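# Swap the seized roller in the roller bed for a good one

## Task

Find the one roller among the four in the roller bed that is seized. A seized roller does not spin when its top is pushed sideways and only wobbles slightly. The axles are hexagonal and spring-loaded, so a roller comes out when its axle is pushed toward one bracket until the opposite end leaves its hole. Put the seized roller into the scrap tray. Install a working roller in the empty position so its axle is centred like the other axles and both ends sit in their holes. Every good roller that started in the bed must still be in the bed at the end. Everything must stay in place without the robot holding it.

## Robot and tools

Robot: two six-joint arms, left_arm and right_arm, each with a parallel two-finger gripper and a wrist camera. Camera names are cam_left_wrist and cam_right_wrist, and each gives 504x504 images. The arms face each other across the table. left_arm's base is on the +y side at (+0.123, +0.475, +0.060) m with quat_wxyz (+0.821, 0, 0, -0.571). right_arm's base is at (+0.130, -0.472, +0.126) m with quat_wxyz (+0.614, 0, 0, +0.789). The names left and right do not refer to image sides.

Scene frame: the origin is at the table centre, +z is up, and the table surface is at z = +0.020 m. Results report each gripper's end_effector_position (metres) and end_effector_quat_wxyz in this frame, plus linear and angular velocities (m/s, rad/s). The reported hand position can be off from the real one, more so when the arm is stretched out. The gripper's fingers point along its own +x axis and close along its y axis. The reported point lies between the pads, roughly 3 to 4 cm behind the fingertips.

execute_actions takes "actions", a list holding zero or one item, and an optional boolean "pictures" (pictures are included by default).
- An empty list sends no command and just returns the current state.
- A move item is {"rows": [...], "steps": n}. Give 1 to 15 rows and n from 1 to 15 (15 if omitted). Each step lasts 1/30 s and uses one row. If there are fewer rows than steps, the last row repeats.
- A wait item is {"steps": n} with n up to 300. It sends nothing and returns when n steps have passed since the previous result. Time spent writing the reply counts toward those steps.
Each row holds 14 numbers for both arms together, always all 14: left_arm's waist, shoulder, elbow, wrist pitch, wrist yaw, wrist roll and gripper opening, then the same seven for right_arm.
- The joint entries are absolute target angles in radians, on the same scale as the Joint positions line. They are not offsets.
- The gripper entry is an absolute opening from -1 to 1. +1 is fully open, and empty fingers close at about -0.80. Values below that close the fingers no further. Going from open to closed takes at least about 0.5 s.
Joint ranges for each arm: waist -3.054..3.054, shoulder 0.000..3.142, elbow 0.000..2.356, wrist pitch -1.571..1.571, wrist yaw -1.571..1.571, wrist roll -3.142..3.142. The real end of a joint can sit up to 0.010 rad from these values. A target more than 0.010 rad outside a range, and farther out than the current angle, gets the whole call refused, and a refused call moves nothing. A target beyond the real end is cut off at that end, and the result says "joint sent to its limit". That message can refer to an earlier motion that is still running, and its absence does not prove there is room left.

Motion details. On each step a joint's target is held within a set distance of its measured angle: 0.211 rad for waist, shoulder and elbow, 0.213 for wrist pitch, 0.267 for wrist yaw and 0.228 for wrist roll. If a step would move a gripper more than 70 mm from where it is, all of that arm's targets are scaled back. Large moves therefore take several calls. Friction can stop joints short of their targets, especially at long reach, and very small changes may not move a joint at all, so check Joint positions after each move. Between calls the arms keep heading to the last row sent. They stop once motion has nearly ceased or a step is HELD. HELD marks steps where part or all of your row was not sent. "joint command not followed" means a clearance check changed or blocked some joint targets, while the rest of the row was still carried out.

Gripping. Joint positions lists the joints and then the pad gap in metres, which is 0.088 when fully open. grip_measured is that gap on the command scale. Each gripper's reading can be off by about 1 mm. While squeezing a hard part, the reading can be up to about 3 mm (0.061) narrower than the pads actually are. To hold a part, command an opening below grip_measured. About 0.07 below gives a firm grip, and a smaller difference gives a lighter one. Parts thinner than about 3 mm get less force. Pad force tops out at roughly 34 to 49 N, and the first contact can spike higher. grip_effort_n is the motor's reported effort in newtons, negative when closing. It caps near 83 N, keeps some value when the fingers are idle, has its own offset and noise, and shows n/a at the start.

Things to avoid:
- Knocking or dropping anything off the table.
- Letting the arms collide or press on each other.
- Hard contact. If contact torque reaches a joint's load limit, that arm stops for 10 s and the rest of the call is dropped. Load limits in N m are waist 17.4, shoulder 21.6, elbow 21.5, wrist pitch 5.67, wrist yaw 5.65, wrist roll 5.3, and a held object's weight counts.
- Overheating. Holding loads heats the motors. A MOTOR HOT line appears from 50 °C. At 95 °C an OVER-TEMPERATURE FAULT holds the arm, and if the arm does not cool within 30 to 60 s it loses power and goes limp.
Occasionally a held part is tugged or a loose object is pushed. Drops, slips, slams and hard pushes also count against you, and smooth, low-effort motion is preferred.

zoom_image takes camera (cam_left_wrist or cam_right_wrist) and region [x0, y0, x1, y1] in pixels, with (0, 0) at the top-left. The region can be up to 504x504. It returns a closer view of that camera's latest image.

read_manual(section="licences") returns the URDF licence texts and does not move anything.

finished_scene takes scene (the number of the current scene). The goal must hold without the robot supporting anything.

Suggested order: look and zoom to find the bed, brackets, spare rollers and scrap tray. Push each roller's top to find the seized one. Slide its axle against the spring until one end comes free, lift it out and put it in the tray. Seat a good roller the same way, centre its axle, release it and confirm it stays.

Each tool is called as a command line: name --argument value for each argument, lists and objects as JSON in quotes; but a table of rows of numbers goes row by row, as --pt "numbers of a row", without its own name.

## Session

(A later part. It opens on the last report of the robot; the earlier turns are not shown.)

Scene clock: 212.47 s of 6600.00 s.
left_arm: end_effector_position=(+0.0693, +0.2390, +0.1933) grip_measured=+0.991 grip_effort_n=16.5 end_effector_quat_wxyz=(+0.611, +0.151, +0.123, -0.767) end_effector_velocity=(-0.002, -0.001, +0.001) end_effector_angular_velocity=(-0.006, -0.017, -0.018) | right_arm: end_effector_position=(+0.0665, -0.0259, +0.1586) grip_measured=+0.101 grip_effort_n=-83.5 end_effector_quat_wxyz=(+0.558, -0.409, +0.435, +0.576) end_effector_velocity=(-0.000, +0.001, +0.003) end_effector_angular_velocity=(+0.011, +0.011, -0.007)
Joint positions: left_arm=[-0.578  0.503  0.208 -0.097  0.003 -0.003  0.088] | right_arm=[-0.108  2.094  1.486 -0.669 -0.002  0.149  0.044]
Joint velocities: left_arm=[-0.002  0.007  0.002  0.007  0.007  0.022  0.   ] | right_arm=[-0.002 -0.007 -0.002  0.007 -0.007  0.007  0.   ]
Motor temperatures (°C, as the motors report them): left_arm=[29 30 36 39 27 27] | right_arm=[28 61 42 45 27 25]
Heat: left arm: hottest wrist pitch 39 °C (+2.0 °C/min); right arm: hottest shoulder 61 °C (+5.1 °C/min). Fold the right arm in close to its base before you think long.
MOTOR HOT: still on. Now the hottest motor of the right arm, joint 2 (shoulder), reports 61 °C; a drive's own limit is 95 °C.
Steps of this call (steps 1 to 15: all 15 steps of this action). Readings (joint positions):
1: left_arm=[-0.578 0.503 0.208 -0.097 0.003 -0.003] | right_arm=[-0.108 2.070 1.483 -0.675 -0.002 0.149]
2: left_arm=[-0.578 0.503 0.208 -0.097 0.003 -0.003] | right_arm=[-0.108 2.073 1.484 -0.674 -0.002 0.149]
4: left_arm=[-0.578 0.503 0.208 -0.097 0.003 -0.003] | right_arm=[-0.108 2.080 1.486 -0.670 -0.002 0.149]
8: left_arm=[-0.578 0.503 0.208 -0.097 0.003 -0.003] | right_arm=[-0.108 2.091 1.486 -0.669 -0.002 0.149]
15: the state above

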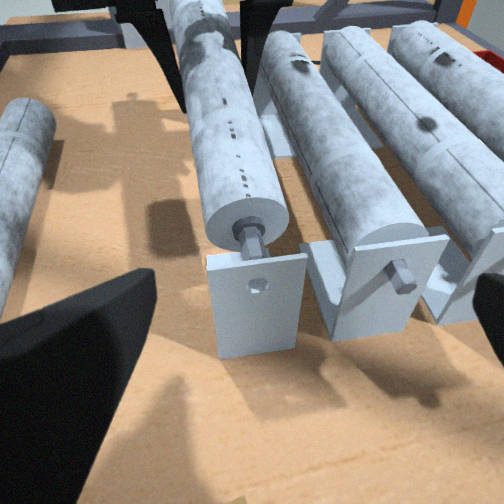

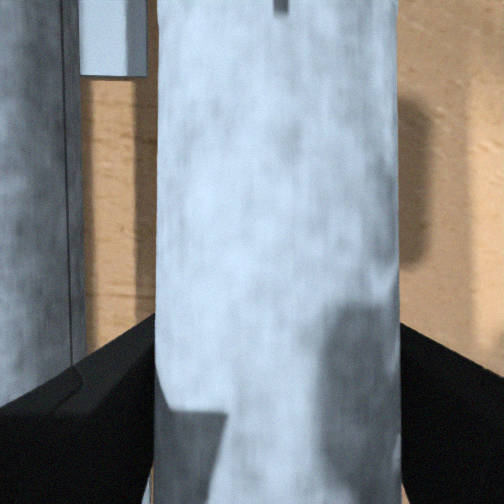

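execute_actions --actions '[{"rows":[[-0.58,0.5,0.2,-0.1,0,0,1,-0.111,2.08,1.535,-0.663,0,0.15,-0.03],[-0.58,0.5,0.2,-0.1,0,0,1,-0.111,2.087,1.544,-0.666,0,0.15,-0.03],[-0.58,0.5,0.2,-0.1,0,0,1,-0.111,2.094,1.553,-0.669,0,0.15,-0.03],[-0.58,0.5,0.2,-0.1,0,0,1,-0.112,2.101,1.562,-0.672,0,0.15,-0.03],[-0.58,0.5,0.2,-0.1,0,0,1,-0.112,2.107,1.571,-0.675,0,0.15,-0.03]]}]'

zoom_image --camera "cam_left_wrist" --region '[190,190,330,330]'

execute_actions --actions '[{"rows":[[-0.58,0.5,0.2,-0.1,0,0,1,-0.113,2.113,1.58,-0.677,0,0.15,-0.03],[-0.58,0.5,0.2,-0.1,0,0,1,-0.113,2.119,1.59,-0.68,0,0.15,-0.03],[-0.58,0.5,0.2,-0.1,0,0,1,-0.113,2.125,1.6,-0.683,0,0.15,-0.03]]}]'

zoom_image --camera "cam_left_wrist" --region '[190,190,330,330]'

Scene clock: 218.17 s of 6600.00 s.
left_arm: end_effector_position=(+0.0693, +0.2390, +0.1933) grip_measured=+0.992 grip_effort_n=16.5 end_effector_quat_wxyz=(+0.611, +0.151, +0.123, -0.767) end_effector_velocity=(-0.000, +0.001, -0.001) end_effector_angular_velocity=(+0.003, +0.003, +0.002) | right_arm: end_effector_position=(+0.0658, -0.0194, +0.1542) grip_measured=+0.101 grip_effort_n=-83.5 end_effector_quat_wxyz=(+0.557, -0.412, +0.437, +0.574) end_effector_velocity=(+0.002, -0.001, -0.001) end_effector_angular_velocity=(-0.008, +0.004, +0.002)
Joint positions: left_arm=[-0.578  0.503  0.208 -0.097  0.003 -0.003  0.088] | right_arm=[-0.108  2.129  1.525 -0.681 -0.002  0.149  0.044]
Joint velocities: left_arm=[-0.007 -0.007 -0.002 -0.007 -0.007 -0.007  0.   ] | right_arm=[-0.007  0.002  0.002 -0.007 -0.007 -0.007  0.   ]
Motor temperatures (°C, as the motors report them): left_arm=[29 30 36 38 27 27] | right_arm=[28 61 43 44 27 25]
Heat: left arm: hottest wrist pitch 38 °C (+1.0 °C/min); right arm: hottest shoulder 61 °C (+2.0 °C/min). Fold the right arm in close to its base before you think long.
MOTOR HOT: still on. Now the hottest motor of the right arm, joint 2 (shoulder), reports 61 °C; a drive's own limit is 95 °C.
Steps of this call (steps 1 to 15: the robot went on to your last target; steps 16 to 90: nothing new was sent; then 2.20 s passed at rest; steps 91 to 105: all 15 steps of this action). Readings (joint positions):
91: left_arm=[-0.578 0.503 0.208 -0.097 0.003 -0.003] | right_arm=[-0.108 2.094 1.487 -0.669 -0.002 0.149]
92: left_arm=[-0.578 0.503 0.208 -0.097 0.003 -0.003] | right_arm=[-0.108 2.096 1.488 -0.669 -0.002 0.149]
94: left_arm=[-0.578 0.503 0.208 -0.097 0.003 -0.003] | right_arm=[-0.108 2.104 1.498 -0.671 -0.002 0.149]
98: left_arm=[-0.578 0.503 0.208 -0.097 0.003 -0.003] | right_arm=[-0.108 2.122 1.519 -0.679 -0.002 0.149]
105: the state above

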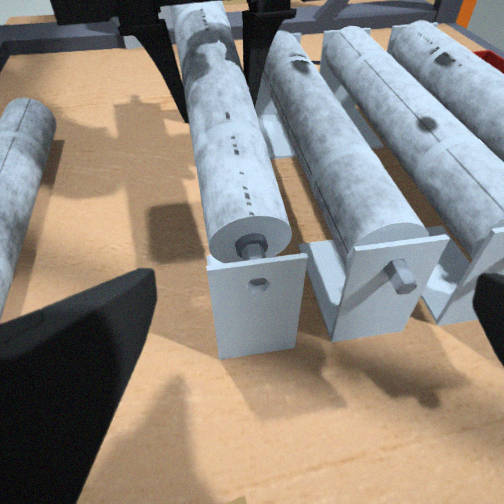

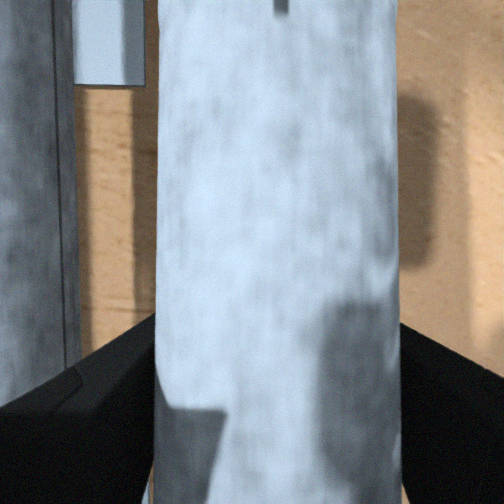

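Region (190, 190, 330, 330) of cam_left_wrist's 504x504 image, scaled by 3.600, with more detail than that image has.

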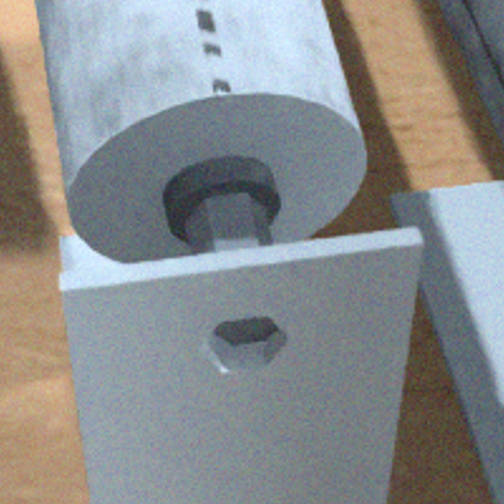

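Scene clock: 218.67 s of 6600.00 s.
left_arm: end_effector_position=(+0.0693, +0.2390, +0.1933) grip_measured=+0.992 grip_effort_n=16.5 end_effector_quat_wxyz=(+0.611, +0.151, +0.123, -0.767) end_effector_velocity=(+0.003, -0.001, +0.001) end_effector_angular_velocity=(-0.011, -0.013, +0.015) | right_arm: end_effector_position=(+0.0664, -0.0135, +0.1544) grip_measured=+0.101 grip_effort_n=-83.5 end_effector_quat_wxyz=(+0.559, -0.410, +0.437, +0.574) end_effector_velocity=(+0.000, -0.002, -0.002) end_effector_angular_velocity=(-0.013, +0.003, +0.007)
Joint positions: left_arm=[-0.578  0.503  0.208 -0.097  0.003 -0.003  0.088] | right_arm=[-0.111  2.147  1.555 -0.688 -0.001  0.15   0.044]
Joint velocities: left_arm=[-0.002 -0.002 -0.002  0.007 -0.022  0.007  0.   ] | right_arm=[-0.002  0.002 -0.002 -0.007 -0.007 -0.007  0.   ]
Motor temperatures (°C, as the motors report them): left_arm=[29 30 36 38 27 27] | right_arm=[28 61 43 44 27 25]
Heat: left arm: hottest wrist pitch 38 °C (+1.0 °C/min); right arm: hottest shoulder 61 °C (+2.0 °C/min). Fold the right arm in close to its base before you think long.
MOTOR HOT: still on. Now the hottest motor of the right arm, joint 2 (shoulder), reports 61 °C; a drive's own limit is 95 °C.
Steps of this call (steps 1 to 15: all 15 steps of this action). Readings (joint positions):
1: left_arm=[-0.578 0.503 0.208 -0.097 0.003 -0.003] | right_arm=[-0.109 2.129 1.526 -0.681 -0.002 0.149]
2: left_arm=[-0.578 0.503 0.208 -0.097 0.003 -0.003] | right_arm=[-0.109 2.131 1.529 -0.684 -0.002 0.149]
4: left_arm=[-0.578 0.503 0.208 -0.097 0.003 -0.003] | right_arm=[-0.110 2.137 1.539 -0.687 -0.001 0.150]
8: left_arm=[-0.578 0.503 0.208 -0.097 0.003 -0.003] | right_arm=[-0.111 2.145 1.552 -0.687 -0.001 0.150]
15: the state above

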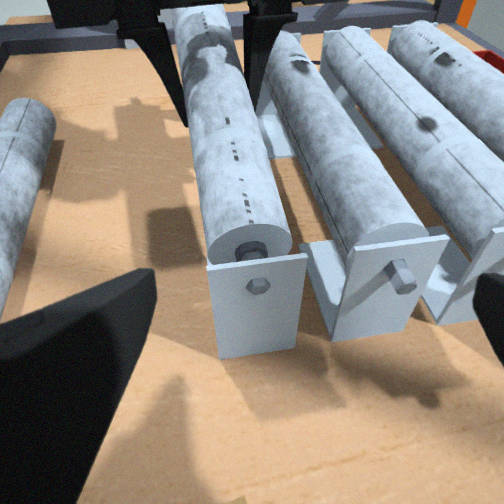

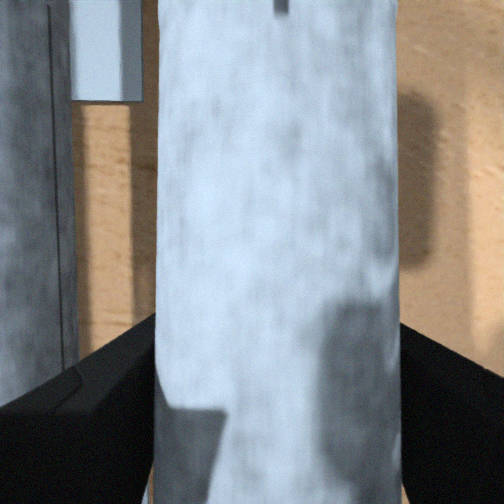

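Region (190, 190, 330, 330) of cam_left_wrist's 504x504 image, scaled by 3.600, with more detail than that image has.

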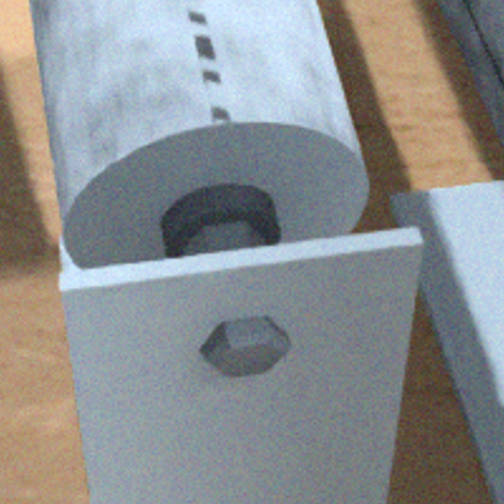

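execute_actions --actions '[{"rows":[[-0.54,0.6,0.35,-0.25,0,-0.1,0,-0.114,2.129,1.6,-0.665,0,0.148,-0.03],[-0.54,0.7,0.45,-0.35,0,-0.1,0,-0.114,2.133,1.6,-0.65,0,0.147,-0.03],[-0.54,0.8,0.55,-0.45,0,-0.2,0,-0.115,2.137,1.6,-0.635,0,0.146,-0.03],[-0.54,0.9,0.65,-0.55,0,-0.2,0,-0.115,2.141,1.6,-0.62,0,0.145,-0.03],[-0.54,1,0.7,-0.6,0,-0.2,0,-0.116,2.144,1.6,-0.605,0,0.144,-0.03],[-0.54,1.1,0.75,-0.62,0,-0.22,0,-0.116,2.147,1.6,-0.59,0,0.143,-0.03]]}]'

execute_actions --actions '[{"rows":[[-0.54,1.33,0.76,-0.52,0,-0.22,-0.1,-0.116,2.147,1.6,-0.59,0,0.143,-0.03]],"steps":12}]' --pictures false

execute_actions --actions '[{"rows":[[-0.538,1.44,0.73,-0.39,0,-0.22,-0.2,-0.116,2.147,1.6,-0.59,0,0.143,-0.03]]}]'

Scene clock: 226.37 s of 6600.00 s.
left_arm: end_effector_position=(+0.0724, +0.2086, +0.1927) grip_measured=+0.014 grip_effort_n=-13.7 end_effector_quat_wxyz=(+0.601, +0.287, +0.360, -0.653) end_effector_velocity=(+0.002, -0.000, -0.064) end_effector_angular_velocity=(+0.383, -0.066, +0.025) | right_arm: end_effector_position=(+0.0664, -0.0000, +0.1477) grip_measured=+0.101 grip_effort_n=-83.5 end_effector_quat_wxyz=(+0.567, -0.395, +0.425, +0.585) end_effector_velocity=(+0.002, -0.000, -0.001) end_effector_angular_velocity=(+0.004, -0.009, +0.002)
Joint positions: left_arm=[-0.542  1.063  0.724 -0.601  0.002 -0.212  0.04 ] | right_arm=[-0.115  2.173  1.555 -0.616 -0.     0.147  0.044]
Joint velocities: left_arm=[ 0.002  0.32   0.1   -0.168 -0.007 -0.022 -0.005] | right_arm=[-0.002 -0.002 -0.007  0.007  0.007 -0.007 -0.   ]
Motor temperatures (°C, as the motors report them): left_arm=[29 30 36 38 27 27] | right_arm=[28 61 44 42 27 25]
Heat: left arm: hottest wrist pitch 38 °C (+1.0 °C/min); right arm: hottest shoulder 61 °C (+1.0 °C/min). Fold the right arm in close to its base before you think long.
MOTOR HOT: still on. Now the hottest motor of the right arm, joint 2 (shoulder), reports 61 °C; a drive's own limit is 95 °C.
Steps of this call (steps 1 to 15: the robot went on to your last target; steps 16 to 90: nothing new was sent; then 4.20 s passed at rest; steps 91 to 105: all 15 steps of this action). Readings (joint positions):
91: left_arm=[-0.576 0.511 0.221 -0.121 0.003 -0.014] | right_arm=[-0.111 2.148 1.555 -0.689 -0.001 0.150]
92: left_arm=[-0.567 0.538 0.254 -0.173 0.003 -0.036] | right_arm=[-0.111 2.149 1.555 -0.687 -0.001 0.150]
94: left_arm=[-0.555 0.636 0.349 -0.268 0.002 -0.099] | right_arm=[-0.112 2.152 1.555 -0.670 -0.000 0.150]
98: left_arm=[-0.545 0.830 0.548 -0.465 0.002 -0.179] | right_arm=[-0.115 2.167 1.555 -0.624 -0.000 0.148]
105: the state above

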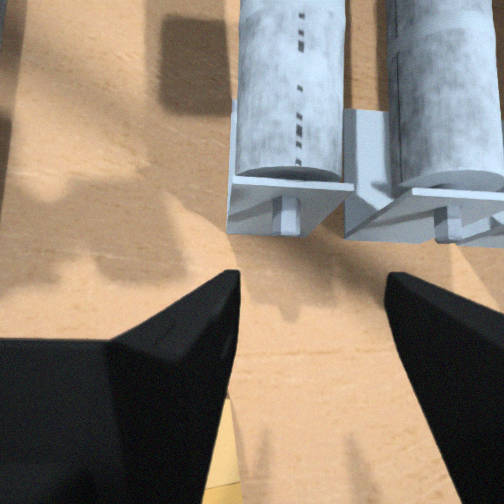

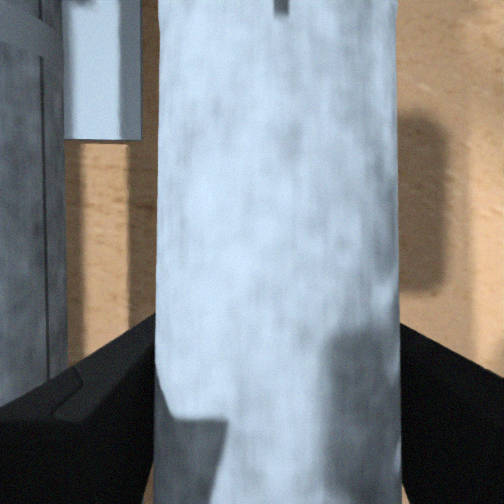

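Scene clock: 226.77 s of 6600.00 s.
left_arm: end_effector_position=(+0.0680, +0.1853, +0.1473) grip_measured=-0.094 grip_effort_n=-13.7 end_effector_quat_wxyz=(+0.586, +0.335, +0.398, -0.622) end_effector_velocity=(+0.001, -0.003, -0.011) end_effector_angular_velocity=(+0.023, -0.021, +0.009) | right_arm: end_effector_position=(+0.0664, +0.0001, +0.1478) grip_measured=+0.101 grip_effort_n=-83.5 end_effector_quat_wxyz=(+0.567, -0.395, +0.425, +0.585) end_effector_velocity=(+0.001, -0.005, -0.001) end_effector_angular_velocity=(-0.022, -0.003, +0.021)
Joint positions: left_arm=[-0.542  1.313  0.756 -0.524  0.002 -0.217  0.034] | right_arm=[-0.115  2.173  1.555 -0.615 -0.     0.147  0.044]
Joint velocities: left_arm=[-0.007  0.046 -0.002  0.022 -0.022 -0.007 -0.001] | right_arm=[-0.002 -0.002 -0.002 -0.022 -0.007 -0.022 -0.   ]
Motor temperatures (°C, as the motors report them): left_arm=[29 30 36 38 27 27] | right_arm=[28 61 44 42 27 25]
Heat: left arm: hottest wrist pitch 38 °C (+1.0 °C/min); right arm: hottest shoulder 61 °C (+1.0 °C/min). Fold the right arm in close to its base before you think long.
MOTOR HOT: still on. Now the hottest motor of the right arm, joint 2 (shoulder), reports 61 °C; a drive's own limit is 95 °C.
Steps of this call (steps 1 to 12: all 12 steps of this action). Readings (joint positions):
1: left_arm=[-0.542 1.086 0.727 -0.600 0.002 -0.214] | right_arm=[-0.115 2.173 1.555 -0.616 -0.000 0.147]
2: left_arm=[-0.542 1.123 0.736 -0.576 0.002 -0.214] | right_arm=[-0.115 2.173 1.555 -0.616 -0.000 0.147]
4: left_arm=[-0.542 1.217 0.756 -0.541 0.002 -0.215] | right_arm=[-0.115 2.173 1.555 -0.615 -0.000 0.147]
8: left_arm=[-0.542 1.305 0.756 -0.531 0.002 -0.216] | right_arm=[-0.115 2.173 1.555 -0.615 -0.000 0.147]
12: the state above

Scene clock: 227.27 s of 6600.00 s.
left_arm: end_effector_position=(+0.0655, +0.1684, +0.1222) grip_measured=-0.197 grip_effort_n=-13.7 end_effector_quat_wxyz=(+0.586, +0.335, +0.399, -0.621) end_effector_velocity=(+0.001, -0.005, -0.001) end_effector_angular_velocity=(-0.013, -0.001, +0.012) | right_arm: end_effector_position=(+0.0664, +0.0001, +0.1478) grip_measured=+0.101 grip_effort_n=-83.5 end_effector_quat_wxyz=(+0.567, -0.395, +0.425, +0.585) end_effector_velocity=(-0.002, -0.000, +0.004) end_effector_angular_velocity=(+0.002, +0.005, +0.012)
Joint positions: left_arm=[-0.54   1.429  0.739 -0.393  0.002 -0.217  0.029] | right_arm=[-0.115  2.173  1.555 -0.615 -0.     0.147  0.044]
Joint velocities: left_arm=[ 0.002  0.012  0.002  0.022 -0.007 -0.007 -0.001] | right_arm=[ 0.002 -0.007  0.002 -0.007 -0.007 -0.007 -0.   ]
Motor temperatures (°C, as the motors report them): left_arm=[29 30 36 38 27 27] | right_arm=[28 61 44 42 27 25]
Heat: left arm: hottest wrist pitch 38 °C (+1.0 °C/min); right arm: hottest shoulder 61 °C (+1.0 °C/min). Fold the right arm in close to its base before you think long.
MOTOR HOT: still on. Now the hottest motor of the right arm, joint 2 (shoulder), reports 61 °C; a drive's own limit is 95 °C.
Steps of this call (steps 1 to 15: all 15 steps of this action). Readings (joint positions):
1: left_arm=[-0.542 1.324 0.755 -0.511 0.002 -0.217] | right_arm=[-0.115 2.173 1.555 -0.615 -0.000 0.147]
2: left_arm=[-0.542 1.344 0.753 -0.472 0.002 -0.217] | right_arm=[-0.115 2.173 1.555 -0.615 -0.000 0.147]
4: left_arm=[-0.541 1.390 0.752 -0.431 0.002 -0.217] | right_arm=[-0.115 2.173 1.555 -0.615 -0.000 0.147]
8: left_arm=[-0.541 1.426 0.739 -0.406 0.002 -0.217] | right_arm=[-0.115 2.173 1.555 -0.615 -0.000 0.147]
15: the state above

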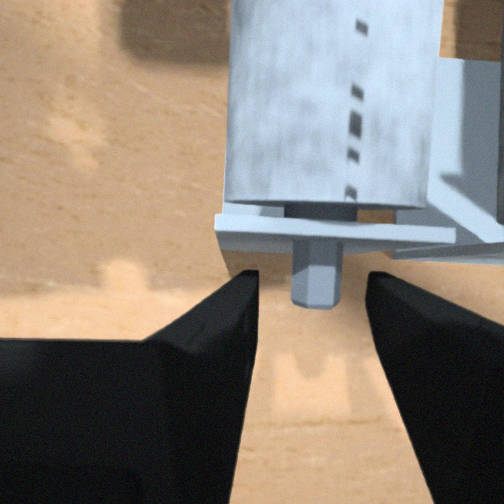

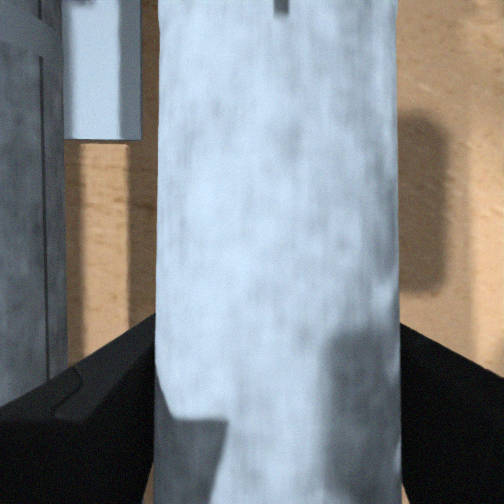

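execute_actions --actions '[]'

execute_actions --actions '[{"rows":[[-0.538,1.44,0.73,-0.39,0,-0.22,-0.75,-0.116,2.147,1.6,-0.59,0,0.143,-0.03]]}]' --pictures false

execute_actions --actions '[{"rows":[[-0.543,1.41,0.71,-0.4,0,-0.22,-0.75,-0.116,2.147,1.6,-0.59,0,0.143,-0.03],[-0.543,1.41,0.71,-0.4,0,-0.22,-0.75,-0.116,2.147,1.6,-0.59,0,0.143,-0.03],[-0.549,1.38,0.69,-0.41,0,-0.227,-0.75,-0.116,2.147,1.6,-0.59,0,0.143,-0.03],[-0.549,1.38,0.69,-0.41,0,-0.227,-0.75,-0.116,2.147,1.6,-0.59,0,0.143,-0.03],[-0.554,1.35,0.67,-0.422,0,-0.23,-0.75,-0.116,2.147,1.6,-0.59,0,0.143,-0.03],[-0.554,1.35,0.67,-0.422,0,-0.23,-0.75,-0.116,2.147,1.6,-0.59,0,0.143,-0.03],[-0.56,1.315,0.645,-0.435,0,-0.235,-0.75,-0.116,2.147,1.6,-0.59,0,0.143,-0.03]]}]'

Scene clock: 239.87 s of 6600.00 s.
left_arm: end_effector_position=(+0.0655, +0.1681, +0.1221) grip_measured=-0.198 grip_effort_n=-13.7 end_effector_quat_wxyz=(+0.586, +0.335, +0.399, -0.621) end_effector_velocity=(-0.001, +0.002, -0.001) end_effector_angular_velocity=(+0.009, +0.008, +0.001) | right_arm: end_effector_position=(+0.0664, +0.0001, +0.1478) grip_measured=+0.101 grip_effort_n=-83.5 end_effector_quat_wxyz=(+0.567, -0.395, +0.425, +0.585) end_effector_velocity=(-0.000, +0.002, +0.002) end_effector_angular_velocity=(+0.012, +0.001, +0.021)
Joint positions: left_arm=[-0.54   1.43   0.739 -0.391  0.002 -0.217  0.029] | right_arm=[-0.115  2.173  1.555 -0.615 -0.     0.147  0.044]
Joint velocities: left_arm=[-0.002 -0.002 -0.002 -0.007  0.007 -0.007 -0.   ] | right_arm=[-0.002 -0.002  0.002  0.007 -0.007 -0.022  0.   ]
Motor temperatures (°C, as the motors report them): left_arm=[29 30 35 37 27 27] | right_arm=[28 62 45 44 27 25]
Heat: left arm: hottest wrist pitch 37 °C (-1.0 °C/min); right arm: hottest shoulder 62 °C (-1.0 °C/min). Fold the right arm in close to its base before you think long.
MOTOR HOT: still on. Now the hottest motor of the right arm, joint 2 (shoulder), reports 62 °C; a drive's own limit is 95 °C.
Steps of this call (steps 1 to 15: the robot went on to your last target; steps 16 to 90: nothing new was sent; then 9.60 s passed at rest). Readings (joint positions):
1: left_arm=[-0.540 1.429 0.739 -0.392 0.002 -0.217] | right_arm=[-0.115 2.173 1.555 -0.615 -0.000 0.147]
2: left_arm=[-0.540 1.429 0.739 -0.392 0.002 -0.217] | right_arm=[-0.115 2.173 1.555 -0.615 -0.000 0.147]
4: left_arm=[-0.540 1.430 0.739 -0.391 0.002 -0.217] | right_arm=[-0.115 2.173 1.555 -0.615 -0.000 0.147]
8: left_arm=[-0.540 1.430 0.739 -0.391 0.002 -0.217] | right_arm=[-0.115 2.173 1.555 -0.615 -0.000 0.147]
90: the state above
All arms were judged still, so your last target was given up. Only a new action makes them travel on or press farther. Fingers that are still opening or closing keep moving.

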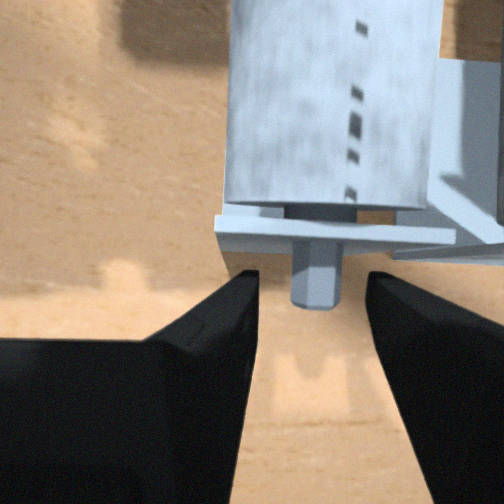

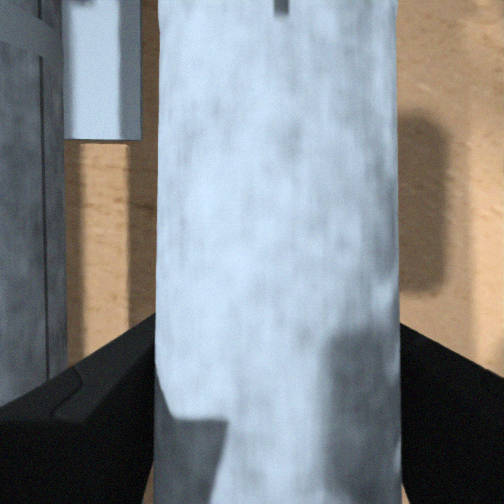

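Scene clock: 240.37 s of 6600.00 s.
left_arm: end_effector_position=(+0.0656, +0.1681, +0.1221) grip_measured=-0.636 grip_effort_n=-83.5 end_effector_quat_wxyz=(+0.587, +0.335, +0.398, -0.621) end_effector_velocity=(-0.004, +0.003, +0.001) end_effector_angular_velocity=(+0.007, +0.022, -0.006) | right_arm: end_effector_position=(+0.0664, +0.0001, +0.1478) grip_measured=+0.101 grip_effort_n=-83.5 end_effector_quat_wxyz=(+0.567, -0.395, +0.425, +0.585) end_effector_velocity=(+0.000, -0.002, -0.000) end_effector_angular_velocity=(-0.009, +0.008, -0.007)
Joint positions: left_arm=[-0.54   1.43   0.739 -0.391  0.001 -0.217  0.008] | right_arm=[-0.115  2.173  1.555 -0.615 -0.     0.147  0.044]
Joint velocities: left_arm=[-0.002 -0.007 -0.002 -0.007  0.022 -0.007  0.   ] | right_arm=[-0.002 -0.002 -0.002 -0.007 -0.007  0.007 -0.   ]
Motor temperatures (°C, as the motors report them): left_arm=[29 30 35 37 27 27] | right_arm=[28 62 45 45 27 25]
Heat: left arm: hottest wrist pitch 37 °C (-1.0 °C/min); right arm: hottest shoulder 62 °C (-1.0 °C/min). Fold the right arm in close to its base before you think long.
MOTOR HOT: still on. Now the hottest motor of the right arm, joint 2 (shoulder), reports 62 °C; a drive's own limit is 95 °C.
Steps of this call (steps 1 to 15: all 15 steps of this action). Readings (joint positions):
1: left_arm=[-0.540 1.430 0.739 -0.391 0.002 -0.217] | right_arm=[-0.115 2.173 1.555 -0.615 -0.000 0.147]
2: left_arm=[-0.540 1.430 0.739 -0.391 0.002 -0.217] | right_arm=[-0.115 2.173 1.555 -0.615 -0.000 0.147]
4: left_arm=[-0.540 1.430 0.739 -0.391 0.002 -0.217] | right_arm=[-0.115 2.173 1.555 -0.615 -0.000 0.147]
8: left_arm=[-0.540 1.430 0.739 -0.391 0.001 -0.217] | right_arm=[-0.115 2.173 1.555 -0.615 -0.000 0.147]
15: the state above

Scene clock: 240.87 s of 6600.00 s.
left_arm: end_effector_position=(+0.0660, +0.1899, +0.1204) grip_measured=-0.636 grip_effort_n=-83.5 end_effector_quat_wxyz=(+0.585, +0.335, +0.401, -0.620) end_effector_velocity=(+0.004, +0.005, -0.001) end_effector_angular_velocity=(+0.015, -0.012, +0.027) | right_arm: end_effector_position=(+0.0663, +0.0004, +0.1453) grip_measured=+0.101 grip_effort_n=-83.5 end_effector_quat_wxyz=(+0.567, -0.395, +0.425, +0.584) end_effector_velocity=(-0.003, +0.004, -0.001) end_effector_angular_velocity=(+0.014, +0.020, +0.012)
Joint positions: left_arm=[-0.554  1.345  0.667 -0.408 -0.002 -0.231  0.008] | right_arm=[-0.115  2.179  1.555 -0.611 -0.     0.146  0.044]
Joint velocities: left_arm=[-0.002 -0.012 -0.007 -0.022 -0.022 -0.022 -0.   ] | right_arm=[-0.002  0.007  0.002  0.022 -0.022 -0.007 -0.   ]
Motor temperatures (°C, as the motors report them): left_arm=[29 31 35 37 27 27] | right_arm=[28 62 45 45 27 25]
Heat: left arm: hottest wrist pitch 37 °C (-1.0 °C/min); right arm: hottest shoulder 62 °C (-1.0 °C/min). Fold the right arm in close to its base before you think long.
MOTOR HOT: still on. Now the hottest motor of the right arm, joint 2 (shoulder), reports 62 °C; a drive's own limit is 95 °C.
Steps of this call (steps 1 to 15: all 15 steps of this action). Readings (joint positions):
1: left_arm=[-0.540 1.429 0.737 -0.391 0.001 -0.217] | right_arm=[-0.115 2.173 1.555 -0.615 -0.000 0.147]
2: left_arm=[-0.541 1.427 0.735 -0.391 0.001 -0.217] | right_arm=[-0.115 2.173 1.555 -0.615 -0.000 0.147]
4: left_arm=[-0.541 1.417 0.725 -0.386 0.001 -0.219] | right_arm=[-0.115 2.174 1.555 -0.614 -0.000 0.147]
8: left_arm=[-0.548 1.378 0.693 -0.396 -0.001 -0.226] | right_arm=[-0.115 2.177 1.555 -0.612 -0.000 0.146]
15: the state above

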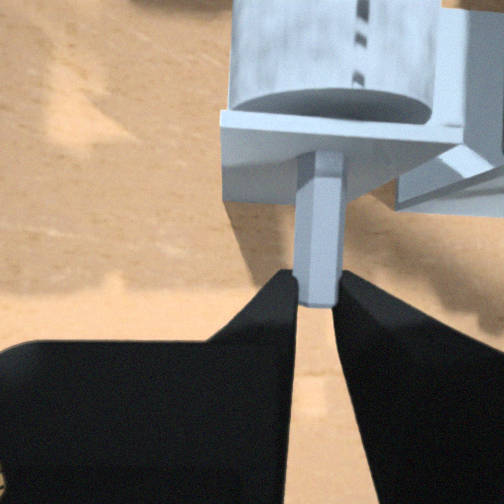

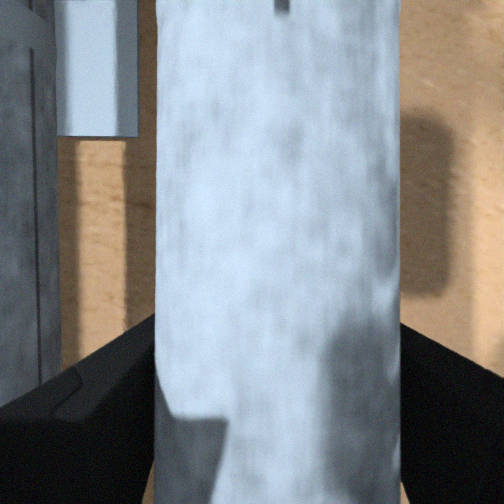

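execute_actions --actions '[{"rows":[[-0.56,1.31,0.645,-0.435,0,-0.235,-0.75,-0.114,2.13,1.51,-0.5,0,0.15,-0.03]],"steps":12}]' --pictures false

execute_actions --actions '[{"rows":[[-0.56,1.305,0.65,-0.435,0,-0.235,-0.75,-0.112,2.105,1.42,-0.38,0,0.157,-0.03]],"steps":12}]' --pictures false

execute_actions --actions '[{"rows":[[-0.56,1.3,0.655,-0.435,0,-0.235,-0.75,-0.11,2.08,1.335,-0.26,0,0.164,-0.03]]}]'

Scene clock: 245.67 s of 6600.00 s.
left_arm: end_effector_position=(+0.0660, +0.1910, +0.1230) grip_measured=-0.636 grip_effort_n=-83.5 end_effector_quat_wxyz=(+0.586, +0.333, +0.399, -0.622) end_effector_velocity=(-0.000, +0.005, +0.000) end_effector_angular_velocity=(+0.013, +0.001, +0.016) | right_arm: end_effector_position=(+0.0660, +0.0006, +0.1329) grip_measured=+0.101 grip_effort_n=-83.5 end_effector_quat_wxyz=(+0.572, -0.385, +0.418, +0.592) end_effector_velocity=(+0.000, -0.002, -0.006) end_effector_angular_velocity=(+0.006, +0.010, -0.007)
Joint positions: left_arm=[-0.555  1.33   0.664 -0.412 -0.002 -0.231  0.008] | right_arm=[-0.114  2.181  1.494 -0.518 -0.     0.148  0.044]
Joint velocities: left_arm=[-0.007 -0.012 -0.002 -0.022 -0.007 -0.022  0.   ] | right_arm=[-0.002 -0.002 -0.032  0.037 -0.007  0.007 -0.   ]
Motor temperatures (°C, as the motors report them): left_arm=[29 32 34 36 27 27] | right_arm=[28 62 45 45 27 25]
Heat: left arm: hottest wrist pitch 36 °C (-2.0 °C/min); right arm: hottest shoulder 62 °C (-3.0 °C/min). Fold the right arm in close to its base before you think long.
MOTOR HOT: still on. Now the hottest motor of the right arm, joint 2 (shoulder), reports 62 °C; a drive's own limit is 95 °C.
Steps of this call (steps 1 to 15: the robot went on to your last target; steps 16 to 90: nothing new was sent; then 1.40 s passed at rest; steps 91 to 102: all 12 steps of this action). Readings (joint positions):
91: left_arm=[-0.555 1.343 0.666 -0.408 -0.002 -0.231] | right_arm=[-0.115 2.181 1.550 -0.605 -0.000 0.146]
92: left_arm=[-0.555 1.342 0.666 -0.408 -0.002 -0.231] | right_arm=[-0.115 2.181 1.536 -0.584 -0.000 0.146]
94: left_arm=[-0.555 1.336 0.665 -0.411 -0.002 -0.231] | right_arm=[-0.115 2.181 1.516 -0.551 -0.000 0.146]
98: left_arm=[-0.555 1.331 0.664 -0.412 -0.002 -0.231] | right_arm=[-0.115 2.181 1.499 -0.527 -0.000 0.147]
102: the state above

Scene clock: 246.07 s of 6600.00 s.
left_arm: end_effector_position=(+0.0662, +0.1912, +0.1244) grip_measured=-0.636 grip_effort_n=-83.5 end_effector_quat_wxyz=(+0.587, +0.331, +0.398, -0.622) end_effector_velocity=(+0.001, +0.003, -0.003) end_effector_angular_velocity=(+0.011, -0.005, +0.007) | right_arm: end_effector_position=(+0.0655, -0.0005, +0.1250) grip_measured=+0.101 grip_effort_n=-83.5 end_effector_quat_wxyz=(+0.581, -0.367, +0.406, +0.603) end_effector_velocity=(+0.001, -0.005, -0.005) end_effector_angular_velocity=(-0.013, +0.008, -0.006)
Joint positions: left_arm=[-0.555  1.324  0.664 -0.415 -0.003 -0.232  0.008] | right_arm=[-0.113  2.163  1.41  -0.399 -0.001  0.155  0.044]
Joint velocities: left_arm=[-0.002 -0.002 -0.007 -0.007 -0.007 -0.007 -0.   ] | right_arm=[-0.002 -0.002 -0.022  0.007 -0.007  0.007  0.   ]
Motor temperatures (°C, as the motors report them): left_arm=[29 32 34 36 27 27] | right_arm=[28 63 45 45 27 25]
Heat: left arm: hottest wrist pitch 36 °C (-2.0 °C/min); right arm: hottest shoulder 63 °C (-2.0 °C/min). Fold the right arm in close to its base before you think long.
MOTOR HOT: still on. Now the hottest motor of the right arm, joint 2 (shoulder), reports 63 °C; a drive's own limit is 95 °C.
Steps of this call (steps 1 to 12: all 12 steps of this action). Readings (joint positions):
1: left_arm=[-0.555 1.330 0.664 -0.412 -0.002 -0.231] | right_arm=[-0.114 2.181 1.485 -0.508 -0.001 0.148]
2: left_arm=[-0.555 1.329 0.664 -0.412 -0.002 -0.231] | right_arm=[-0.114 2.174 1.463 -0.476 -0.001 0.150]
4: left_arm=[-0.555 1.326 0.664 -0.414 -0.003 -0.232] | right_arm=[-0.113 2.170 1.436 -0.436 -0.001 0.152]
8: left_arm=[-0.555 1.324 0.664 -0.415 -0.003 -0.232] | right_arm=[-0.113 2.167 1.416 -0.406 -0.001 0.153]
12: the state above

Scene clock: 246.57 s of 6600.00 s.
left_arm: end_effector_position=(+0.0663, +0.1910, +0.1251) grip_measured=-0.636 grip_effort_n=-83.5 end_effector_quat_wxyz=(+0.587, +0.330, +0.397, -0.623) end_effector_velocity=(-0.001, +0.005, -0.001) end_effector_angular_velocity=(+0.019, +0.006, +0.000) | right_arm: end_effector_position=(+0.0652, -0.0013, +0.1213) grip_measured=+0.101 grip_effort_n=-83.5 end_effector_quat_wxyz=(+0.591, -0.344, +0.391, +0.616) end_effector_velocity=(+0.000, -0.002, -0.002) end_effector_angular_velocity=(-0.002, -0.004, +0.020)
Joint positions: left_arm=[-0.555  1.321  0.664 -0.415 -0.004 -0.232  0.008] | right_arm=[-0.112  2.14   1.326 -0.276 -0.001  0.16   0.044]
Joint velocities: left_arm=[-0.002 -0.007 -0.002 -0.022  0.007 -0.007  0.   ] | right_arm=[-0.002 -0.002 -0.012  0.007 -0.007 -0.022  0.   ]
Motor temperatures (°C, as the motors report them): left_arm=[29 32 34 36 27 27] | right_arm=[28 63 45 45 27 25]
Heat: left arm: hottest wrist pitch 36 °C (-2.0 °C/min); right arm: hottest shoulder 63 °C (-2.0 °C/min). Fold the right arm in close to its base before you think long.
MOTOR HOT: still on. Now the hottest motor of the right arm, joint 2 (shoulder), reports 63 °C; a drive's own limit is 95 °C.
Steps of this call (steps 1 to 15: all 15 steps of this action). Readings (joint positions):
1: left_arm=[-0.555 1.324 0.664 -0.415 -0.003 -0.232] | right_arm=[-0.113 2.161 1.401 -0.386 -0.001 0.156]
2: left_arm=[-0.555 1.323 0.664 -0.415 -0.004 -0.232] | right_arm=[-0.113 2.154 1.378 -0.352 -0.001 0.158]
4: left_arm=[-0.555 1.323 0.664 -0.415 -0.004 -0.232] | right_arm=[-0.112 2.147 1.352 -0.315 -0.001 0.159]
8: left_arm=[-0.555 1.321 0.664 -0.415 -0.004 -0.232] | right_arm=[-0.112 2.142 1.333 -0.286 -0.001 0.160]
15: the state above

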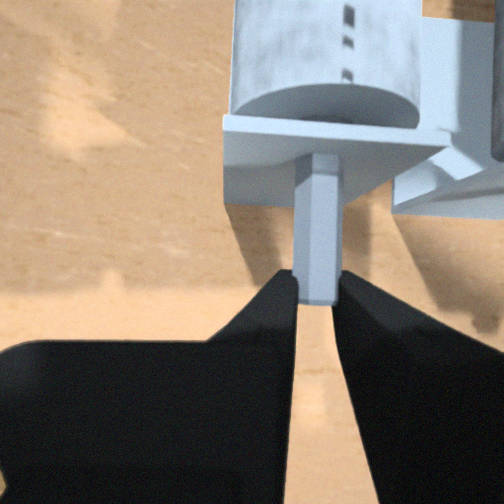

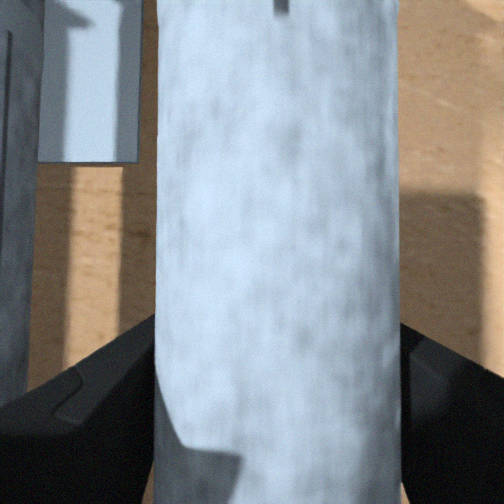

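execute_actions --actions '[{"rows":[[-0.553,1.34,0.685,-0.415,0,-0.235,-0.75,-0.11,2.073,1.335,-0.26,0,0.164,-0.03]]}]' --pictures false

execute_actions --actions '[{"rows":[[-0.553,1.33,0.68,-0.415,0,-0.235,-0.2,-0.11,2.073,1.335,-0.26,0,0.164,-0.03]],"steps":10}]'

execute_actions --actions '[{"rows":[[-0.58,1.0,0.55,-0.415,0,-0.1,1,-0.11,2.065,1.335,-0.26,0,0.164,-0.03]]}]'

Scene clock: 250.67 s of 6600.00 s.
left_arm: end_effector_position=(+0.0662, +0.1873, +0.1250) grip_measured=-0.636 grip_effort_n=-83.5 end_effector_quat_wxyz=(+0.588, +0.330, +0.398, -0.622) end_effector_velocity=(+0.002, +0.003, -0.002) end_effector_angular_velocity=(+0.018, -0.020, +0.010) | right_arm: end_effector_position=(+0.0652, -0.0013, +0.1234) grip_measured=+0.101 grip_effort_n=-83.5 end_effector_quat_wxyz=(+0.592, -0.342, +0.390, +0.616) end_effector_velocity=(+0.000, -0.002, -0.000) end_effector_angular_velocity=(-0.008, +0.002, +0.007)
Joint positions: left_arm=[-0.553  1.338  0.675 -0.41  -0.004 -0.232  0.008] | right_arm=[-0.112  2.134  1.323 -0.274 -0.001  0.161  0.044]
Joint velocities: left_arm=[-0.007  0.002  0.002 -0.022 -0.022 -0.007 -0.   ] | right_arm=[-0.002 -0.002 -0.002 -0.007 -0.007 -0.007  0.   ]
Motor temperatures (°C, as the motors report them): left_arm=[29 32 34 36 27 27] | right_arm=[28 65 44 44 27 25]
Heat: left arm: hottest wrist pitch 36 °C (-2.0 °C/min); right arm: hottest shoulder 65 °C (-1.0 °C/min). Fold the right arm in close to its base before you think long.
MOTOR HOT: still on. Now the hottest motor of the right arm, joint 2 (shoulder), reports 65 °C; a drive's own limit is 95 °C.
Steps of this call (steps 1 to 15: the robot went on to your last target; steps 16 to 90: nothing new was sent; then 0.60 s passed at rest; steps 91 to 105: all 15 steps of this action). Readings (joint positions):
91: left_arm=[-0.555 1.322 0.665 -0.415 -0.004 -0.232] | right_arm=[-0.112 2.139 1.325 -0.274 -0.001 0.161]
92: left_arm=[-0.555 1.324 0.667 -0.416 -0.004 -0.232] | right_arm=[-0.112 2.138 1.325 -0.274 -0.001 0.161]
94: left_arm=[-0.553 1.331 0.671 -0.413 -0.004 -0.232] | right_arm=[-0.112 2.136 1.324 -0.274 -0.001 0.161]
98: left_arm=[-0.553 1.337 0.675 -0.410 -0.004 -0.232] | right_arm=[-0.112 2.134 1.323 -0.274 -0.001 0.161]
105: the state above

Scene clock: 251.00 s of 6600.00 s.
left_arm: end_effector_position=(+0.0662, +0.1878, +0.1255) grip_measured=-0.232 grip_effort_n=16.5 end_effector_quat_wxyz=(+0.588, +0.330, +0.398, -0.622) end_effector_velocity=(+0.001, +0.002, +0.000) end_effector_angular_velocity=(+0.000, -0.010, -0.005) | right_arm: end_effector_position=(+0.0652, -0.0013, +0.1234) grip_measured=+0.101 grip_effort_n=-83.5 end_effector_quat_wxyz=(+0.592, -0.342, +0.390, +0.616) end_effector_velocity=(+0.001, -0.005, -0.002) end_effector_angular_velocity=(-0.022, +0.000, +0.007)
Joint positions: left_arm=[-0.553  1.336  0.676 -0.414 -0.003 -0.232  0.028] | right_arm=[-0.112  2.134  1.323 -0.274 -0.001  0.161  0.044]
Joint velocities: left_arm=[-0.002 -0.007 -0.002 -0.007 -0.007  0.007  0.012] | right_arm=[-0.002 -0.002 -0.002 -0.022 -0.007 -0.007 -0.   ]
Motor temperatures (°C, as the motors report them): left_arm=[29 32 34 36 27 27] | right_arm=[28 65 44 44 27 25]
Heat: left arm: hottest wrist pitch 36 °C (-2.0 °C/min); right arm: hottest shoulder 65 °C (-1.0 °C/min). Fold the right arm in close to its base before you think long.
MOTOR HOT: still on. Now the hottest motor of the right arm, joint 2 (shoulder), reports 65 °C; a drive's own limit is 95 °C.
Steps of this call (steps 1 to 10: all 10 steps of this action). Readings (joint positions):
1: left_arm=[-0.553 1.338 0.675 -0.410 -0.004 -0.232] | right_arm=[-0.112 2.134 1.323 -0.274 -0.001 0.161]
2: left_arm=[-0.553 1.338 0.675 -0.411 -0.004 -0.232] | right_arm=[-0.112 2.134 1.323 -0.274 -0.001 0.161]
4: left_arm=[-0.553 1.336 0.676 -0.414 -0.003 -0.232] | right_arm=[-0.112 2.134 1.323 -0.274 -0.001 0.161]
8: left_arm=[-0.553 1.336 0.676 -0.414 -0.003 -0.232] | right_arm=[-0.112 2.134 1.323 -0.274 -0.001 0.161]
10: the state above

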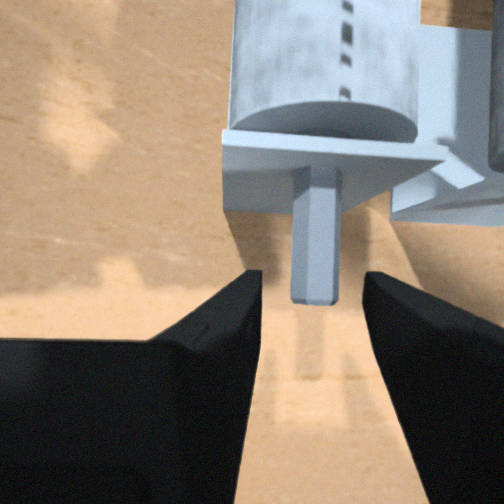

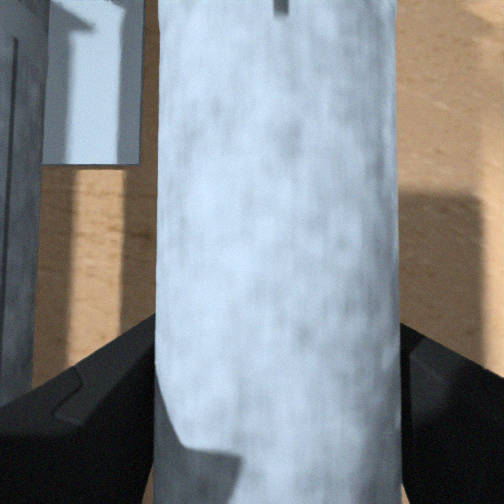

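Scene clock: 251.50 s of 6600.00 s.
left_arm: end_effector_position=(+0.0643, +0.2130, +0.1695) grip_measured=+0.975 grip_effort_n=16.0 end_effector_quat_wxyz=(+0.584, +0.296, +0.297, -0.695) end_effector_velocity=(+0.003, +0.007, -0.004) end_effector_angular_velocity=(-0.002, -0.021, +0.001) | right_arm: end_effector_position=(+0.0652, -0.0011, +0.1241) grip_measured=+0.101 grip_effort_n=-83.5 end_effector_quat_wxyz=(+0.592, -0.342, +0.390, +0.617) end_effector_velocity=(+0.000, -0.001, -0.000) end_effector_angular_velocity=(+0.002, +0.003, +0.007)
Joint positions: left_arm=[-0.578  1.01   0.563 -0.414 -0.002 -0.105  0.087] | right_arm=[-0.112  2.132  1.323 -0.274 -0.001  0.161  0.044]
Joint velocities: left_arm=[-0.007 -0.032 -0.027 -0.007 -0.022  0.007  0.009] | right_arm=[-0.002 -0.002 -0.007  0.007 -0.007 -0.007 -0.   ]
Motor temperatures (°C, as the motors report them): left_arm=[29 32 34 36 27 27] | right_arm=[28 65 44 44 27 25]
Heat: left arm: hottest wrist pitch 36 °C (-2.0 °C/min); right arm: hottest shoulder 65 °C (+0.0 °C/min). Fold the right arm in close to its base before you think long.
MOTOR HOT: still on. Now the hottest motor of the right arm, joint 2 (shoulder), reports 65 °C; a drive's own limit is 95 °C.
Steps of this call (steps 1 to 15: all 15 steps of this action). Readings (joint positions):
1: left_arm=[-0.553 1.321 0.668 -0.410 -0.003 -0.219] | right_arm=[-0.112 2.133 1.323 -0.274 -0.001 0.161]
2: left_arm=[-0.558 1.285 0.644 -0.407 -0.003 -0.188] | right_arm=[-0.112 2.133 1.323 -0.274 -0.001 0.161]
4: left_arm=[-0.569 1.181 0.598 -0.421 -0.002 -0.149] | right_arm=[-0.112 2.133 1.323 -0.274 -0.001 0.161]
8: left_arm=[-0.576 1.043 0.576 -0.413 -0.002 -0.117] | right_arm=[-0.112 2.132 1.323 -0.274 -0.001 0.161]
15: the state above

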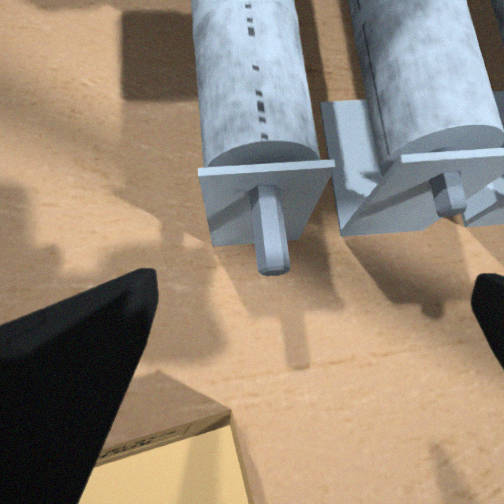

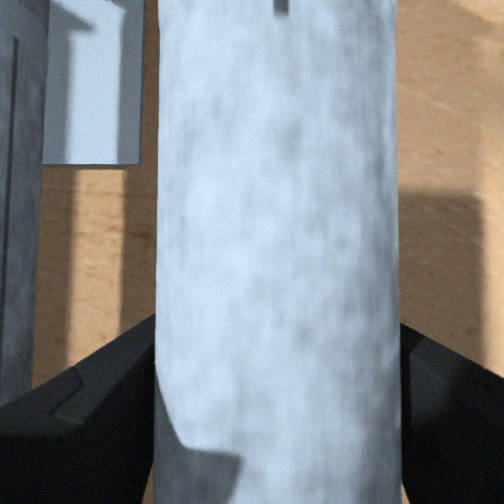

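execute_actions --actions '[{"rows":[[-0.58,0.7,0.6,-0.4,0,0,1,-0.11,2.045,1.34,-0.265,0,0.164,-0.03]]}]'

Scene clock: 254.77 s of 6600.00 s.
left_arm: end_effector_position=(+0.0660, +0.2209, +0.2646) grip_measured=+0.992 grip_effort_n=16.5 end_effector_quat_wxyz=(+0.606, +0.193, +0.156, -0.756) end_effector_velocity=(+0.002, +0.005, +0.010) end_effector_angular_velocity=(-0.038, -0.002, +0.000) | right_arm: end_effector_position=(+0.0652, -0.0009, +0.1300) grip_measured=+0.101 grip_effort_n=-83.5 end_effector_quat_wxyz=(+0.594, -0.338, +0.388, +0.618) end_effector_velocity=(-0.002, +0.001, +0.001) end_effector_angular_velocity=(+0.005, +0.017, +0.014)
Joint positions: left_arm=[-0.578  0.708  0.605 -0.399 -0.002 -0.005  0.088] | right_arm=[-0.112  2.117  1.322 -0.279 -0.001  0.163  0.044]
Joint velocities: left_arm=[-0.002 -0.042  0.002 -0.007 -0.007  0.007 -0.   ] | right_arm=[-0.002 -0.002 -0.002  0.007 -0.022 -0.007 -0.   ]
Motor temperatures (°C, as the motors report them): left_arm=[29 32 34 36 27 27] | right_arm=[28 67 43 44 27 25]
Heat: left arm: hottest wrist pitch 36 °C (-2.0 °C/min); right arm: hottest shoulder 67 °C (+3.0 °C/min). Fold the right arm in close to its base before you think long.
MOTOR HOT: still on. Now the hottest motor of the right arm, joint 2 (shoulder), reports 67 °C; a drive's own limit is 95 °C.
Steps of this call (steps 1 to 15: the robot went on to your last target; steps 16 to 83: nothing new was sent; steps 84 to 98: all 15 steps of this action). Readings (joint positions):
84: left_arm=[-0.578 0.988 0.563 -0.414 -0.002 -0.090] | right_arm=[-0.112 2.131 1.323 -0.274 -0.001 0.161]
85: left_arm=[-0.578 0.954 0.563 -0.419 -0.002 -0.066] | right_arm=[-0.112 2.129 1.323 -0.274 -0.001 0.161]
87: left_arm=[-0.578 0.854 0.571 -0.406 -0.002 -0.037] | right_arm=[-0.112 2.125 1.323 -0.275 -0.001 0.162]
91: left_arm=[-0.578 0.726 0.605 -0.395 -0.002 -0.013] | right_arm=[-0.112 2.118 1.323 -0.279 -0.001 0.163]
98: the state above

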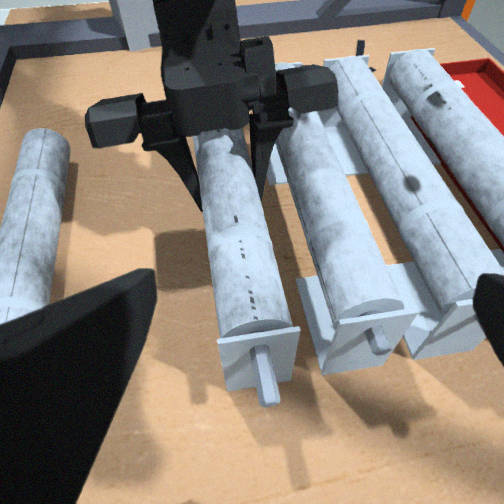

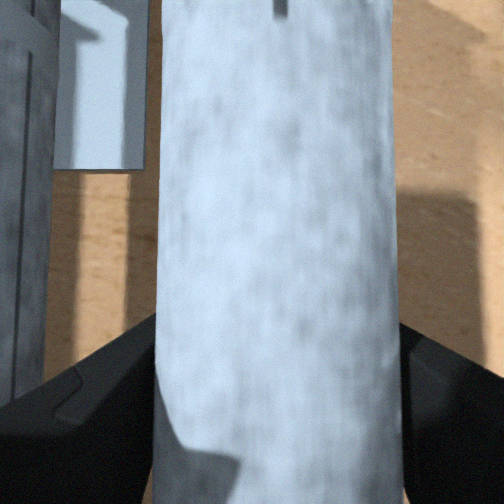

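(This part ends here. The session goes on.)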